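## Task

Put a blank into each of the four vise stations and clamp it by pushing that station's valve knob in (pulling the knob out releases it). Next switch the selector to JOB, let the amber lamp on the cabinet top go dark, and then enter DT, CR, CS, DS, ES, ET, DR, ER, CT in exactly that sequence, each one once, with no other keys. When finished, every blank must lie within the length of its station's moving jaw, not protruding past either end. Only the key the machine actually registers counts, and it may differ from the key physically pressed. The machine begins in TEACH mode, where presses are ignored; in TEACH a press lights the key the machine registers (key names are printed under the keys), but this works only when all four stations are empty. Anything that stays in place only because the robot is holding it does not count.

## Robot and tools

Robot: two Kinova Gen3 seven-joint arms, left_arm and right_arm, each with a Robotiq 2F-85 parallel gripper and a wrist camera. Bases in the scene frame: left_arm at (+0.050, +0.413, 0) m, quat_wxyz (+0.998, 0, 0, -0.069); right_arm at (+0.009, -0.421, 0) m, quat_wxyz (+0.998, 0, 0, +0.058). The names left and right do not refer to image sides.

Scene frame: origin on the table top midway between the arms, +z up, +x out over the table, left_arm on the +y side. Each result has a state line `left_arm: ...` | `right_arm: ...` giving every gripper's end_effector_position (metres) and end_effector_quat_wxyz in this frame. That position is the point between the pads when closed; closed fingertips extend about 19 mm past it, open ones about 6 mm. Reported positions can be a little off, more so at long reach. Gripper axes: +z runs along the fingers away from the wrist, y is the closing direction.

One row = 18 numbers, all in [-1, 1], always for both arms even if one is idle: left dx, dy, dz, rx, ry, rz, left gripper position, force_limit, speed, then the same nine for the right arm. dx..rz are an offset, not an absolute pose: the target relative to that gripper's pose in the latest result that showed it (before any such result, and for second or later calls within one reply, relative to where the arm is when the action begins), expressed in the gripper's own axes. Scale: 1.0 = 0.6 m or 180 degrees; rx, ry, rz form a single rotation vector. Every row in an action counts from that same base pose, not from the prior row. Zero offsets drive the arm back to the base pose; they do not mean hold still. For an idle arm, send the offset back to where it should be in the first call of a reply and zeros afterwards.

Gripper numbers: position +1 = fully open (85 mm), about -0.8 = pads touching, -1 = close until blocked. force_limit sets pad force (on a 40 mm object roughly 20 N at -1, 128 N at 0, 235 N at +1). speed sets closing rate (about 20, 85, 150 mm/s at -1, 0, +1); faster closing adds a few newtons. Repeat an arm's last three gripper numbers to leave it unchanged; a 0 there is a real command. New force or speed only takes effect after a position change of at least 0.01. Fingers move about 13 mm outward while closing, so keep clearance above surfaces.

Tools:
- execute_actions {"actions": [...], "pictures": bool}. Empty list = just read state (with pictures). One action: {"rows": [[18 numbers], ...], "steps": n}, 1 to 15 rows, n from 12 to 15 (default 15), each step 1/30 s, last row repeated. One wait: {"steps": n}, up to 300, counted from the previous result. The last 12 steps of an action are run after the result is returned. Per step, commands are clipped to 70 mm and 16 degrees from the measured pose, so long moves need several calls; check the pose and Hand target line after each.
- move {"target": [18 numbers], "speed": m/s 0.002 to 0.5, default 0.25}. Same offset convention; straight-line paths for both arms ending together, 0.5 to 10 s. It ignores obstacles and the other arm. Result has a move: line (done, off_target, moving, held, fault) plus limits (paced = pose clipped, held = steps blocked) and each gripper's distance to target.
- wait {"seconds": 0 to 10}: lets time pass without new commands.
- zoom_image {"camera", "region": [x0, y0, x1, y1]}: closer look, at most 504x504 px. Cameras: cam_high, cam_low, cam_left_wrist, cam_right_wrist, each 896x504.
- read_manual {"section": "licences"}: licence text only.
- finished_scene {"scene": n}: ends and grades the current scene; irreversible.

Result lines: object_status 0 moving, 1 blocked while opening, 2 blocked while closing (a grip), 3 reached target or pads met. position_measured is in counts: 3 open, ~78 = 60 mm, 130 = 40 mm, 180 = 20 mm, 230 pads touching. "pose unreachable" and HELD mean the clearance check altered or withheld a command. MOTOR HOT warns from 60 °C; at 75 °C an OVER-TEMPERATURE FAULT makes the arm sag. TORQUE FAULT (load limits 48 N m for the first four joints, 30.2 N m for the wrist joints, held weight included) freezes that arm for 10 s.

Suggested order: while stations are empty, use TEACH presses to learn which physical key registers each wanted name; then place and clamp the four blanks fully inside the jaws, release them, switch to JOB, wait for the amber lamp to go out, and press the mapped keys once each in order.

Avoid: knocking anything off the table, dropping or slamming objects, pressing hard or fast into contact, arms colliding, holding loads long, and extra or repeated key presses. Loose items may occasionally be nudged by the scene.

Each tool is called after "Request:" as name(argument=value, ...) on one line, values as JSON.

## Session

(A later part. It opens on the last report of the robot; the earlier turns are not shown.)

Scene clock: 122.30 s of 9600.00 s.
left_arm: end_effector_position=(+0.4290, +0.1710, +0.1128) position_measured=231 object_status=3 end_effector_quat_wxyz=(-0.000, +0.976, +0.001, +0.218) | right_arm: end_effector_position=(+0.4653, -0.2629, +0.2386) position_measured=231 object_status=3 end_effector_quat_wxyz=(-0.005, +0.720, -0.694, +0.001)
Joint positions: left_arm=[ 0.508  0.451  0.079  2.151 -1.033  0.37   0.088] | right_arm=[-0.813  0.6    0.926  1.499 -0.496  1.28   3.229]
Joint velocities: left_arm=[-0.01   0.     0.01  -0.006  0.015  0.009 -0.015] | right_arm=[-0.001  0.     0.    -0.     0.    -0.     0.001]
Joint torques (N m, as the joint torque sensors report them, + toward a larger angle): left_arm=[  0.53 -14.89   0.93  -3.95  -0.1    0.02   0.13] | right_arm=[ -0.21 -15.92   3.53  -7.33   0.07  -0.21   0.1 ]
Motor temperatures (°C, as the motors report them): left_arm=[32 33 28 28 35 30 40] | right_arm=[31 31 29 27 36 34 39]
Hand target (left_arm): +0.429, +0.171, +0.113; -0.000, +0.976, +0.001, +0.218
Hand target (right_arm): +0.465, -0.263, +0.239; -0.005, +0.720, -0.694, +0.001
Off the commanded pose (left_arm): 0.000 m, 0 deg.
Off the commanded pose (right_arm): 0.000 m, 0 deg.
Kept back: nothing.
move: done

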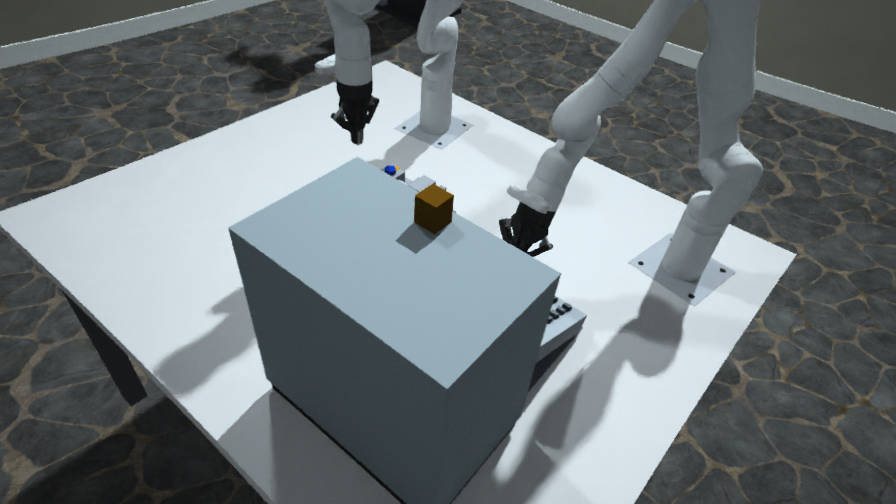

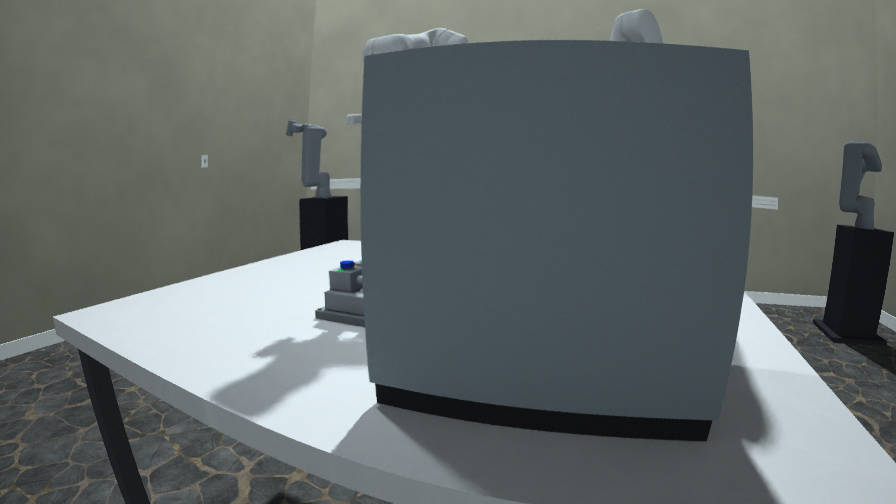

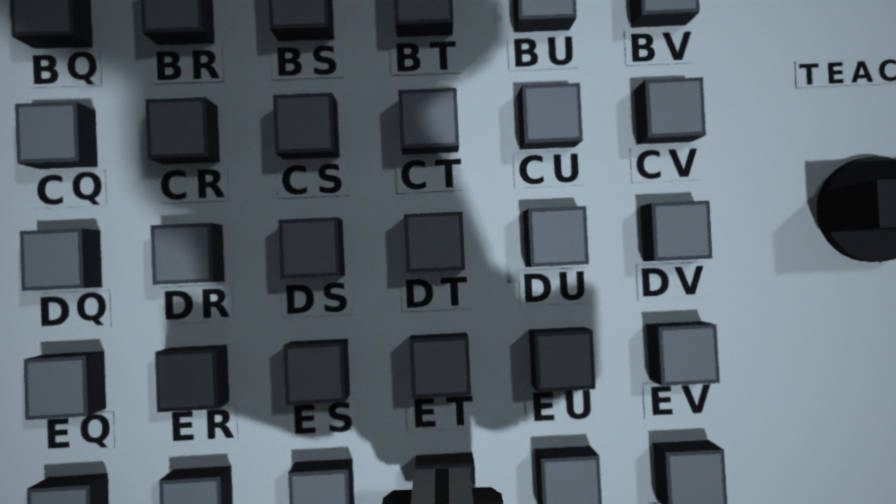

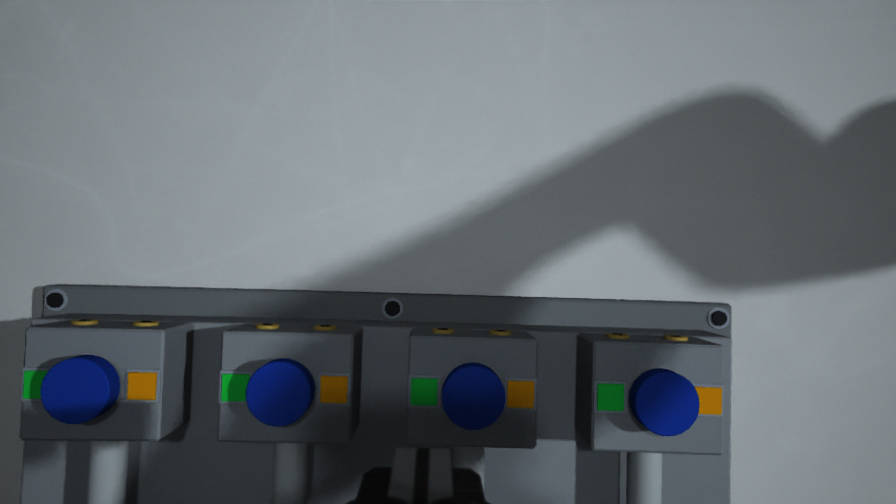

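Pressed so far: ET, DR, DS, ES, FS. Now FT.

Request:
move(target=[0,0.001,0.0328,0,0,0,-1,-0.5,0.3, 0,0,0,0,0,0,-1,-0.3,0.2], speed=0.03)

Request:
move(target=[0.055,-0.115,-0.048,0,0,0,-1,-0.5,0.3, 0,0,0,0,0,0,-1,-0.3,0.2], speed=0.12)

Request:
move(target=[0,0,0.048,0,0,0,-1,-0.5,0.3, 0,0,0,0,0,0,-1,-0.3,0.2], speed=0.035)

Request:
move(target=[-0.056,0.0005,-0.03,0,0,0,-1,-0.5,0.3, 0,0,0,0,0,0,-1,-0.3,0.2], speed=0.1)

Scene clock: 124.13 s of 9600.00 s.
left_arm: end_effector_position=(+0.4369, +0.1705, +0.0962) position_measured=231 object_status=3 end_effector_quat_wxyz=(+0.000, +0.976, +0.001, +0.219) | right_arm: end_effector_position=(+0.4653, -0.2629, +0.2386) position_measured=231 object_status=3 end_effector_quat_wxyz=(-0.005, +0.720, -0.694, +0.001)
Joint positions: left_arm=[ 0.542  0.499  0.017  2.147 -1.106  0.319  0.158] | right_arm=[-0.813  0.6    0.926  1.499 -0.496  1.28   3.229]
Joint velocities: left_arm=[ 0.01  -0.    -0.009  0.004 -0.013 -0.006  0.014] | right_arm=[ 0.    -0.     0.    -0.     0.001 -0.    -0.001]
Joint torques (N m, as the joint torque sensors report them, + toward a larger angle): left_arm=[ -1.22 -12.88   0.29  -5.83  -0.22  -0.56   0.17] | right_arm=[ -0.2  -15.77   3.54  -7.25  -0.05  -0.19   0.07]
Motor temperatures (°C, as the motors report them): left_arm=[32 33 28 28 35 30 40] | right_arm=[31 31 29 27 36 34 39]
Hand target (left_arm): +0.437, +0.170, +0.095; -0.000, +0.976, +0.001, +0.218
Hand target (right_arm): +0.465, -0.263, +0.239; -0.005, +0.720, -0.694, +0.001
Off the commanded pose (left_arm): 0.001 m, 0 deg.
Off the commanded pose (right_arm): 0.000 m, 0 deg.
Kept back: nothing.
move: done

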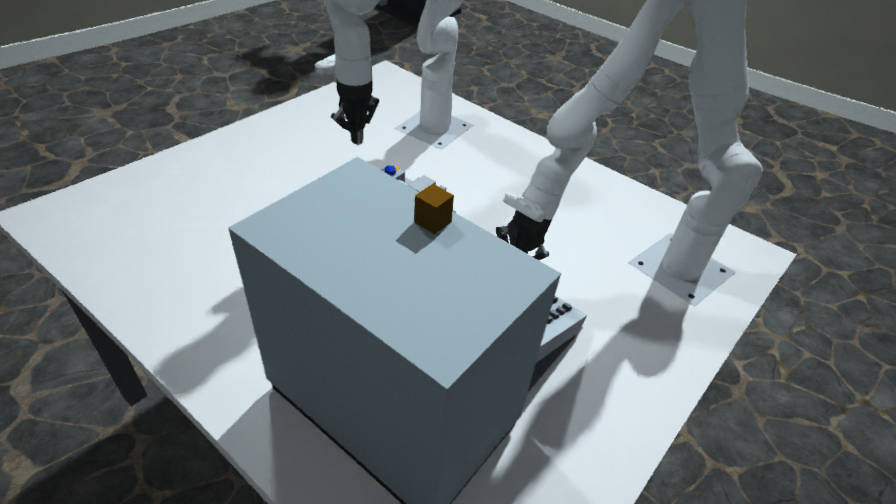

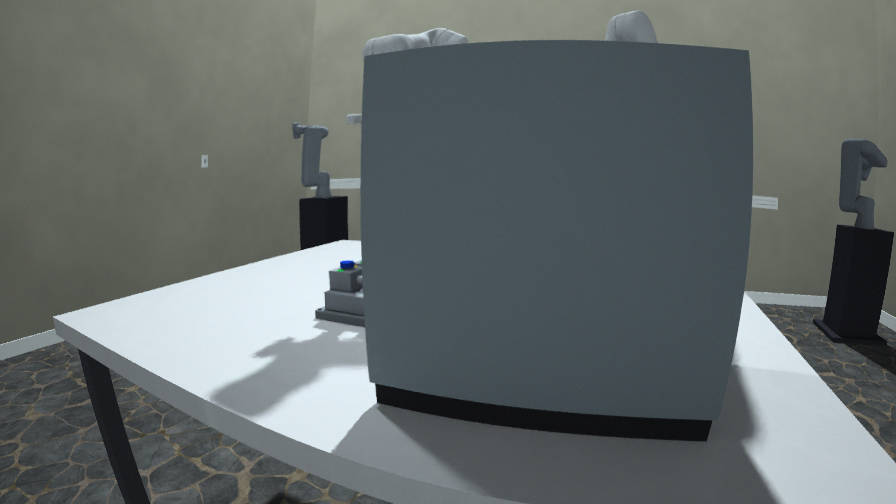

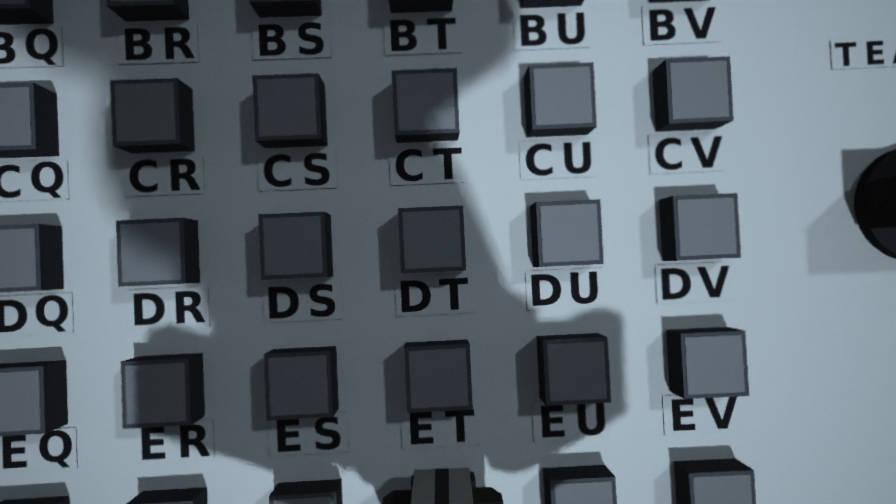

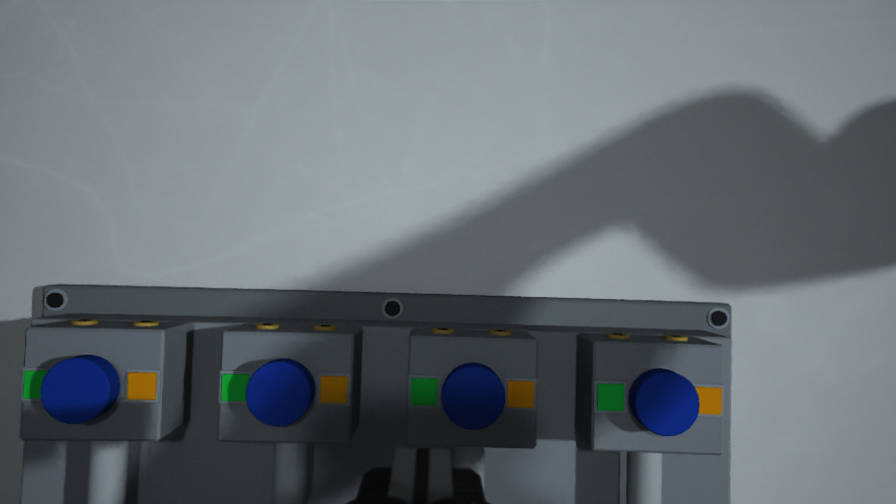

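Scene clock: 125.27 s of 9600.00 s.
left_arm: end_effector_position=(+0.4531, +0.2385, +0.1353) position_measured=231 object_status=3 end_effector_quat_wxyz=(+0.001, +0.976, -0.000, +0.218) | right_arm: end_effector_position=(+0.4653, -0.2629, +0.2386) position_measured=231 object_status=3 end_effector_quat_wxyz=(-0.005, +0.720, -0.694, +0.001)
Joint positions: left_arm=[ 0.242  0.361  0.147  2.201 -0.952  0.319 -0.189] | right_arm=[-0.813  0.6    0.926  1.499 -0.496  1.28   3.229]
Joint velocities: left_arm=[-0.04  -0.004  0.026 -0.008  0.041  0.013 -0.049] | right_arm=[-0.001 -0.     0.     0.001 -0.001 -0.    -0.   ]
Joint torques (N m, as the joint torque sensors report them, + toward a larger angle): left_arm=[ -0.03 -13.37   1.08  -5.15   0.13  -0.64   0.32] | right_arm=[ -0.37 -15.86   3.52  -7.37   0.14  -0.25   0.06]
Motor temperatures (°C, as the motors report them): left_arm=[32 33 28 28 35 30 40] | right_arm=[31 31 29 27 36 34 39]
Hand target (left_arm): +0.454, +0.240, +0.136; +0.000, +0.976, +0.001, +0.218
Hand target (right_arm): +0.465, -0.263, +0.239; -0.005, +0.720, -0.694, +0.001
Off the commanded pose (left_arm): 0.002 m, 0 deg.
Off the commanded pose (right_arm): 0.000 m, 0 deg.
Kept back: nothing.
move: done

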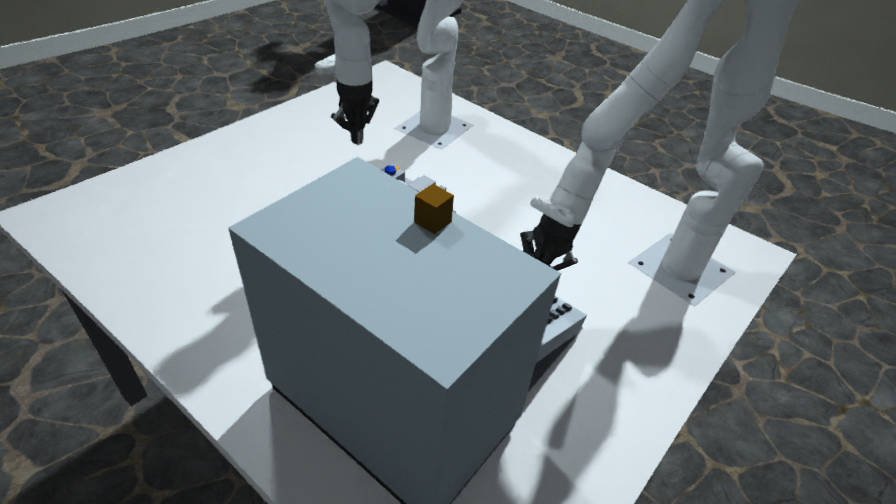

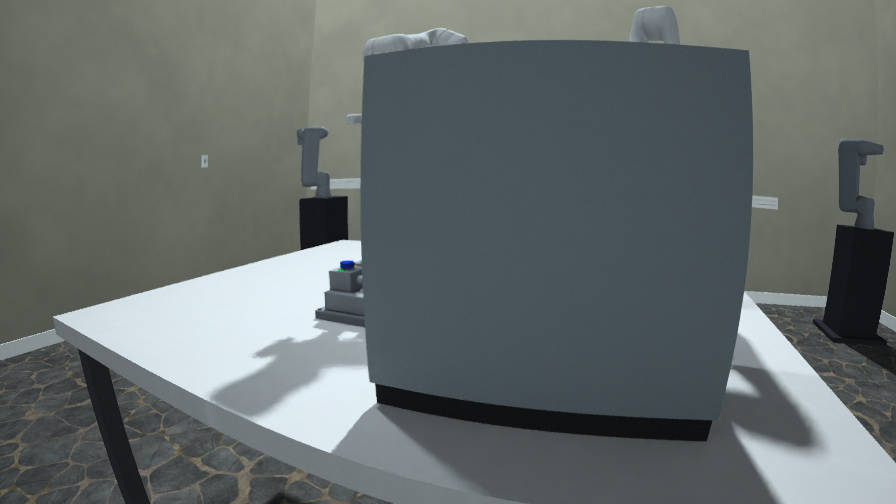

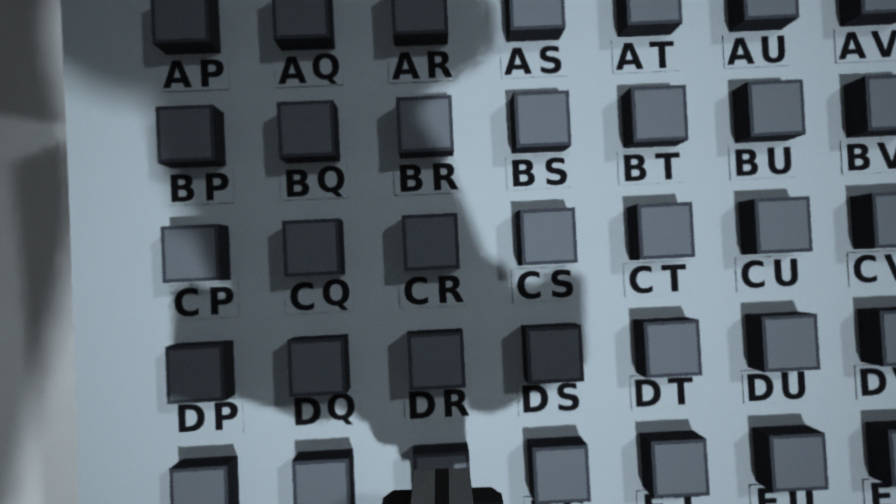

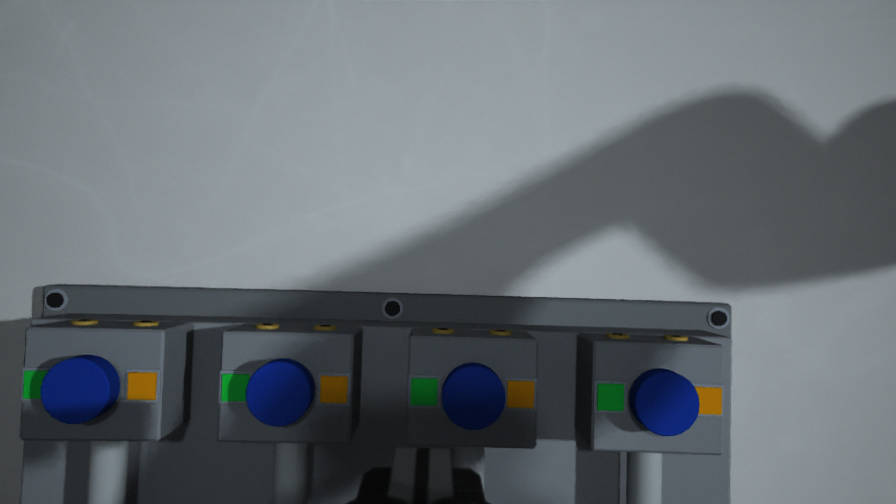

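Scene clock: 126.37 s of 9600.00 s.
left_arm: end_effector_position=(+0.4650, +0.2384, +0.1104) position_measured=231 object_status=3 end_effector_quat_wxyz=(+0.001, +0.976, +0.000, +0.219) | right_arm: end_effector_position=(+0.4653, -0.2629, +0.2386) position_measured=231 object_status=3 end_effector_quat_wxyz=(-0.005, +0.720, -0.694, +0.001)
Joint positions: left_arm=[ 0.323  0.436  0.023  2.196 -1.078  0.235 -0.067] | right_arm=[-0.813  0.6    0.926  1.499 -0.496  1.28   3.229]
Joint velocities: left_arm=[ 0.023 -0.001 -0.024  0.005 -0.024 -0.01   0.026] | right_arm=[-0.001  0.001 -0.     0.001 -0.    -0.    -0.001]
Joint torques (N m, as the joint torque sensors report them, + toward a larger angle): left_arm=[ -0.92 -12.22   0.09  -6.41   0.1   -0.7   -0.04] | right_arm=[ -0.26 -15.8    3.43  -7.32  -0.01  -0.22  -0.01]
Motor temperatures (°C, as the motors report them): left_arm=[32 33 28 28 35 30 40] | right_arm=[31 31 29 27 36 34 39]
Hand target (left_arm): +0.465, +0.238, +0.109; +0.001, +0.976, -0.000, +0.218
Hand target (right_arm): +0.465, -0.263, +0.239; -0.005, +0.720, -0.694, +0.001
Off the commanded pose (left_arm): 0.001 m, 0 deg.
Off the commanded pose (right_arm): 0.000 m, 0 deg.
Kept back: nothing.
move: done

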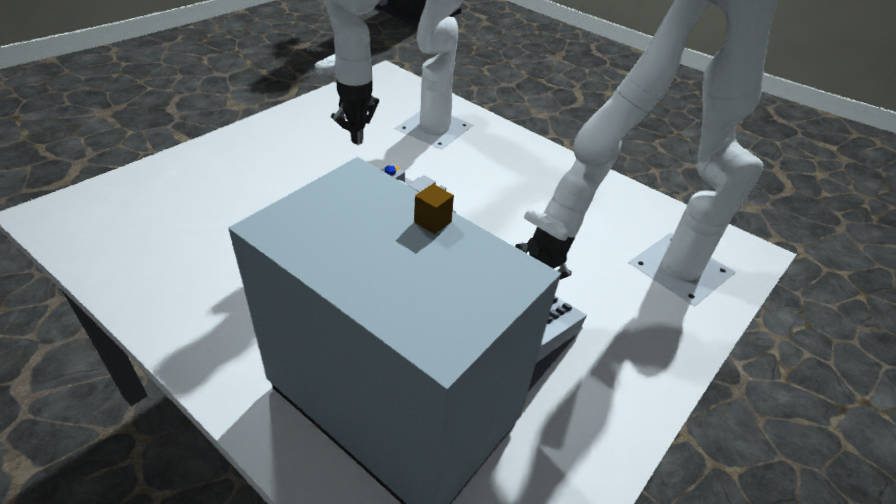

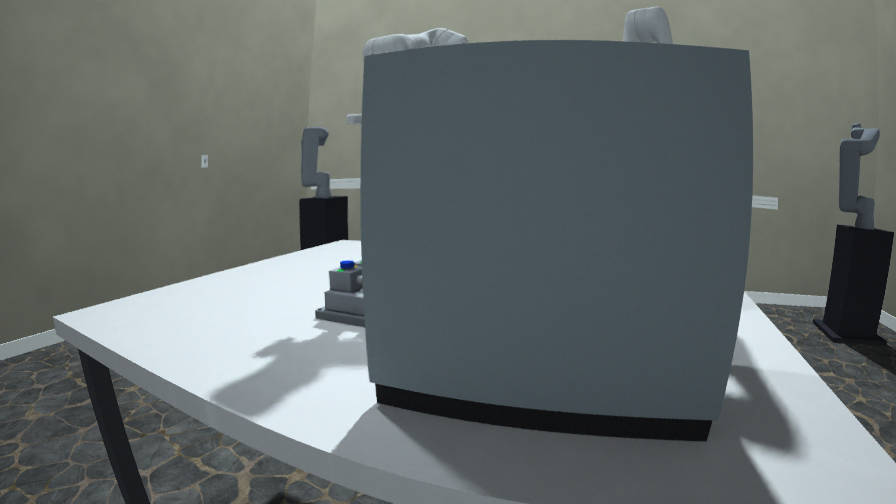

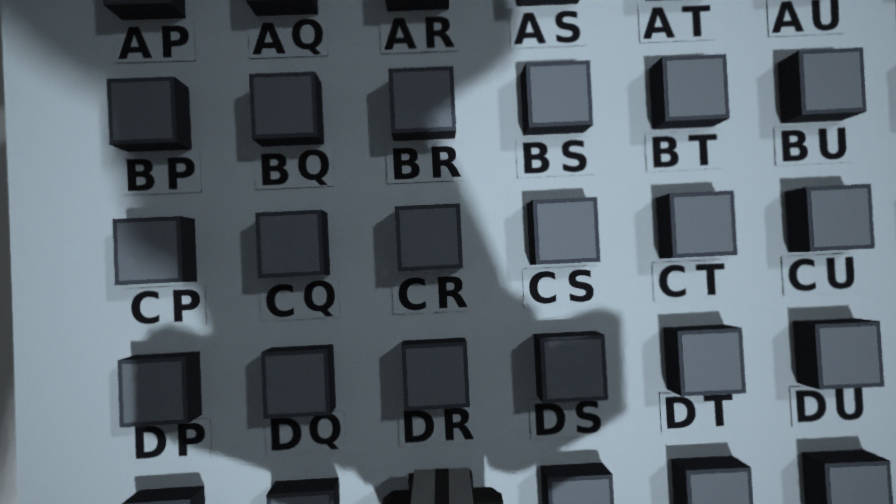

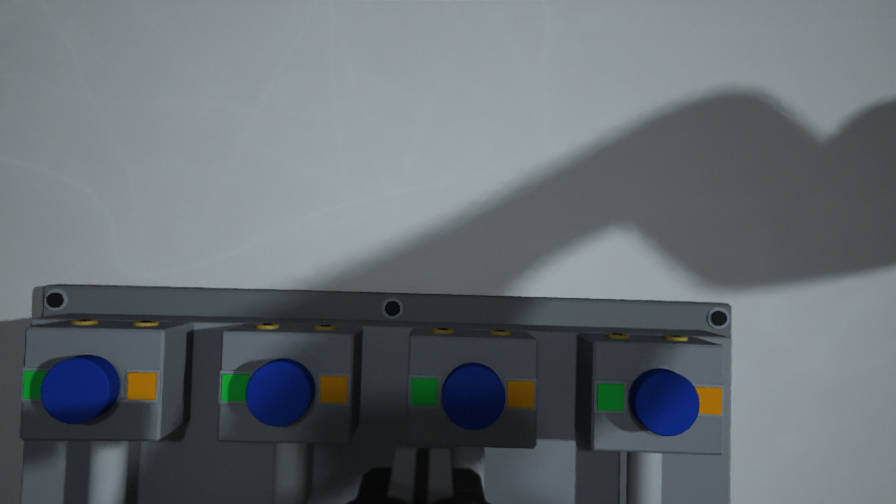

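Scene clock: 127.20 s of 9600.00 s.
left_arm: end_effector_position=(+0.4274, +0.2388, +0.1122) position_measured=231 object_status=3 end_effector_quat_wxyz=(+0.000, +0.976, +0.001, +0.218) | right_arm: end_effector_position=(+0.4653, -0.2629, +0.2386) position_measured=231 object_status=3 end_effector_quat_wxyz=(-0.005, +0.720, -0.694, +0.001)
Joint positions: left_arm=[ 0.454  0.386 -0.07   2.287 -1.159  0.209  0.076] | right_arm=[-0.813  0.601  0.926  1.499 -0.496  1.28   3.229]
Joint velocities: left_arm=[ 0.034 -0.003 -0.028  0.008 -0.032 -0.011  0.037] | right_arm=[ 0.001  0.     0.001 -0.001  0.    -0.001 -0.   ]
Joint torques (N m, as the joint torque sensors report them, + toward a larger angle): left_arm=[  0.51 -13.88   0.6   -4.64   0.3   -0.12   0.1 ] | right_arm=[ -0.24 -15.83   3.63  -7.29   0.12  -0.28   0.08]
Motor temperatures (°C, as the motors report them): left_arm=[32 33 28 28 35 30 40] | right_arm=[31 31 29 27 36 34 39]
Hand target (left_arm): +0.427, +0.238, +0.112; +0.001, +0.976, +0.000, +0.219
Hand target (right_arm): +0.465, -0.263, +0.239; -0.005, +0.720, -0.694, +0.001
Off the commanded pose (left_arm): 0.001 m, 0 deg.
Off the commanded pose (right_arm): 0.000 m, 0 deg.
Kept back: nothing.
move: done

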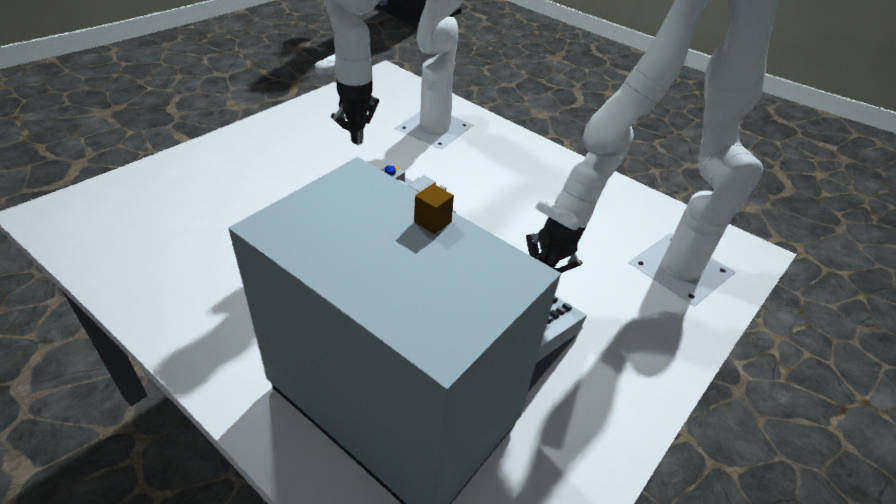

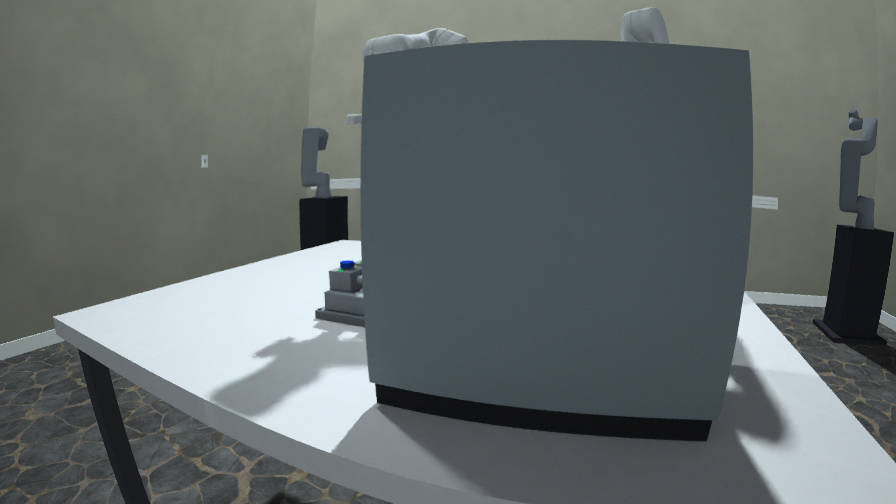

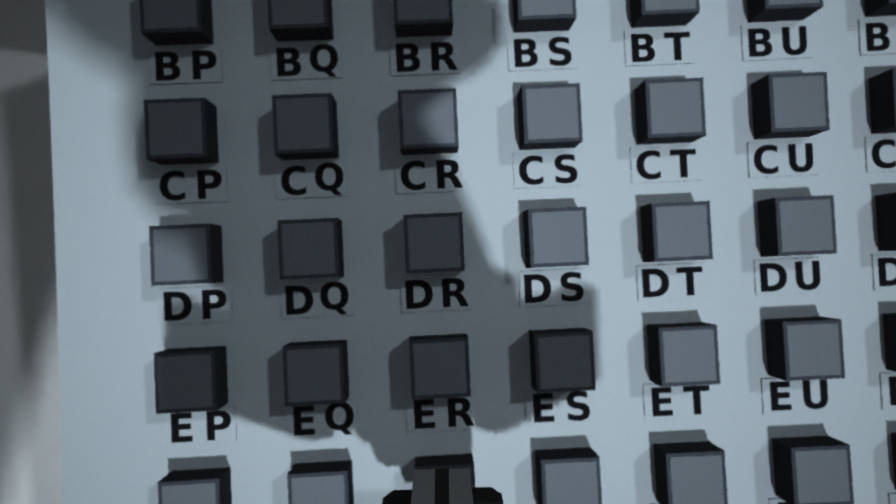

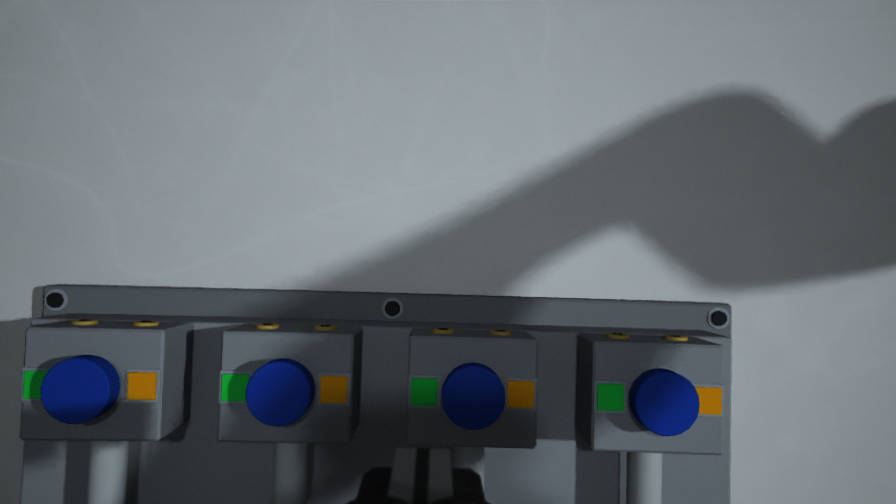

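FT, ER done; now FR, then hover over DT.

Request:
move(target=[0,0,0.0317,0,0,0,-1,-0.5,0.3, 0,0,0,0,0,0,-1,-0.3,0.2], speed=0.03)

Request:
move(target=[0.115,0.1125,-0.05,0,0,0,-1,-0.5,0.3, 0,0,0,0,0,0,-1,-0.3,0.2], speed=0.1)

Scene clock: 128.43 s of 9600.00 s.
left_arm: end_effector_position=(+0.4351, +0.2386, +0.0962) position_measured=231 object_status=3 end_effector_quat_wxyz=(+0.001, +0.976, +0.001, +0.218) | right_arm: end_effector_position=(+0.4653, -0.2629, +0.2386) position_measured=231 object_status=3 end_effector_quat_wxyz=(-0.005, +0.720, -0.694, +0.001)
Joint positions: left_arm=[ 0.546  0.446 -0.206  2.279 -1.275  0.128  0.194] | right_arm=[-0.813  0.601  0.926  1.499 -0.496  1.28   3.229]
Joint velocities: left_arm=[ 0.069  0.006 -0.089  0.009 -0.061 -0.043  0.069] | right_arm=[ 0.     0.    -0.     0.    -0.    -0.    -0.001]
Joint torques (N m, as the joint torque sensors report them, + toward a larger angle): left_arm=[ -0.82 -11.76  -1.17  -5.21   0.41   0.03   0.12] | right_arm=[ -0.17 -15.81   3.52  -7.23   0.02  -0.24   0.02]
Motor temperatures (°C, as the motors report them): left_arm=[32 33 28 28 35 30 40] | right_arm=[31 31 29 27 36 34 39]
Hand target (left_arm): +0.436, +0.239, +0.095; +0.000, +0.976, +0.001, +0.218
Hand target (right_arm): +0.465, -0.263, +0.239; -0.005, +0.720, -0.694, +0.001
Off the commanded pose (left_arm): 0.001 m, 0 deg.
Off the commanded pose (right_arm): 0.000 m, 0 deg.
Kept back: nothing.
move: done

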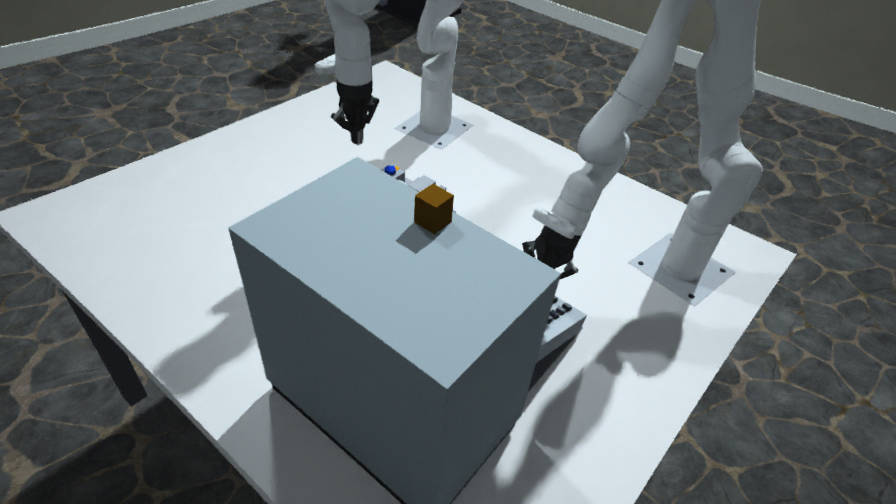

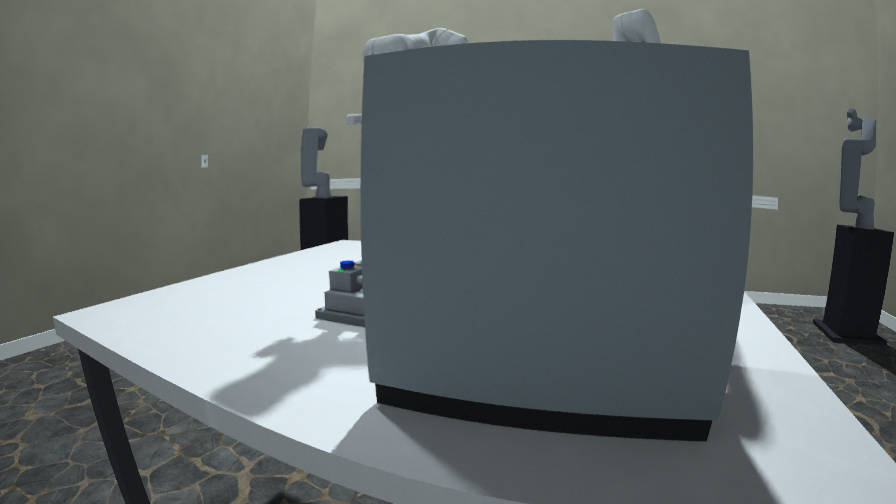

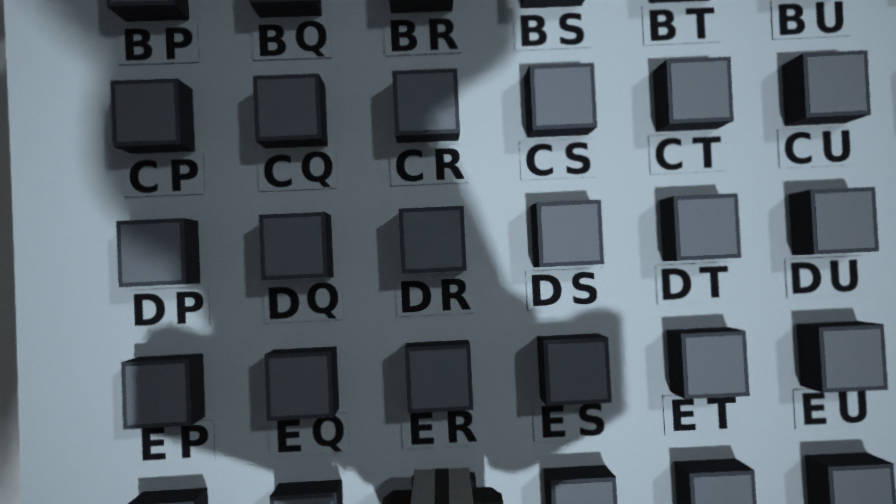

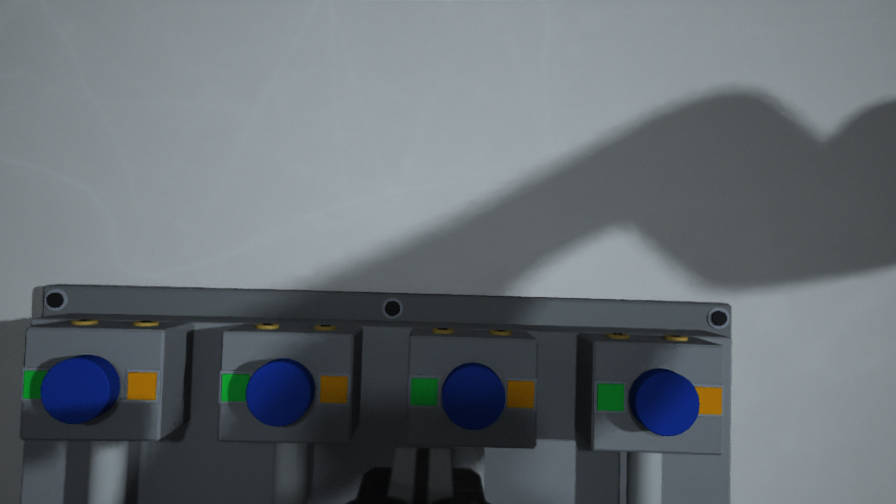

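Scene clock: 129.87 s of 9600.00 s.
left_arm: end_effector_position=(+0.4845, +0.1713, +0.1530) position_measured=231 object_status=3 end_effector_quat_wxyz=(+0.001, +0.976, +0.000, +0.218) | right_arm: end_effector_position=(+0.4653, -0.2629, +0.2386) position_measured=231 object_status=3 end_effector_quat_wxyz=(-0.005, +0.720, -0.694, +0.001)
Joint positions: left_arm=[ 0.285  0.438  0.252  1.982 -0.813  0.504 -0.259] | right_arm=[-0.813  0.601  0.926  1.499 -0.496  1.28   3.229]
Joint velocities: left_arm=[-0.009  0.004  0.004 -0.008  0.011  0.008 -0.011] | right_arm=[ 0.001 -0.    -0.    -0.001 -0.001 -0.001  0.   ]
Joint torques (N m, as the joint torque sensors report them, + toward a larger angle): left_arm=[  0.17 -15.64   1.47  -6.26  -0.45  -0.79   0.15] | right_arm=[ -0.39 -15.77   3.45  -7.27   0.05  -0.21   0.  ]
Motor temperatures (°C, as the motors report them): left_arm=[32 33 28 28 35 30 40] | right_arm=[31 31 29 27 36 34 39]
Hand target (left_arm): +0.485, +0.172, +0.153; +0.001, +0.976, +0.001, +0.218
Hand target (right_arm): +0.465, -0.263, +0.239; -0.005, +0.720, -0.694, +0.001
Off the commanded pose (left_arm): 0.000 m, 0 deg.
Off the commanded pose (right_arm): 0.000 m, 0 deg.
Kept back: nothing.
move: done

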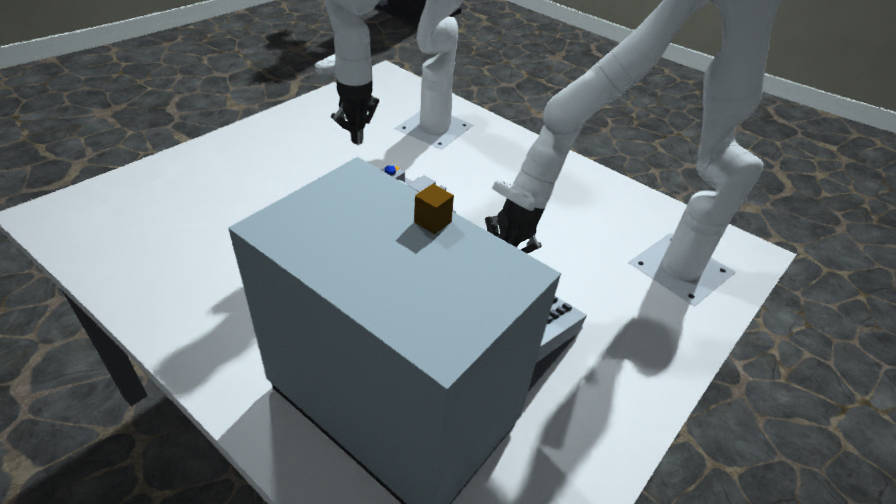

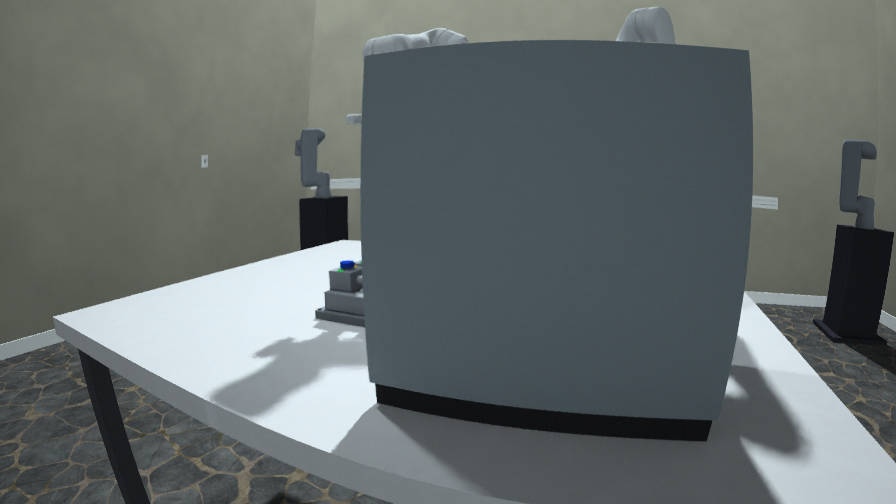

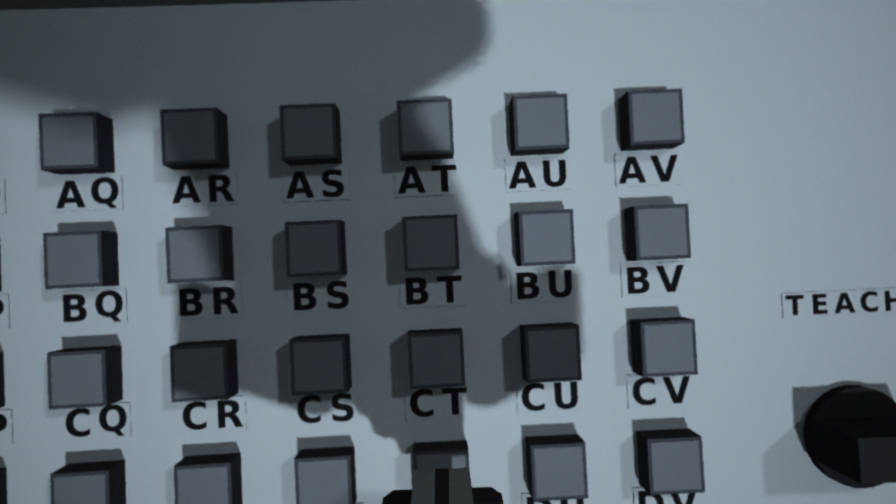

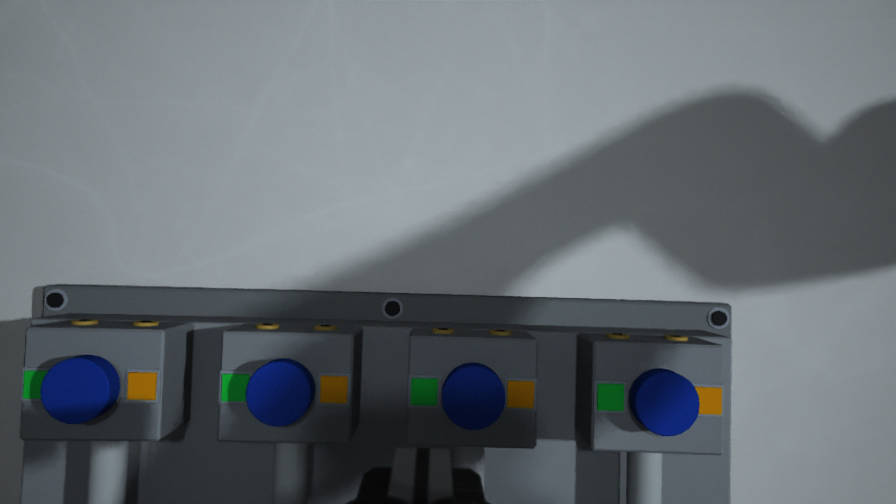

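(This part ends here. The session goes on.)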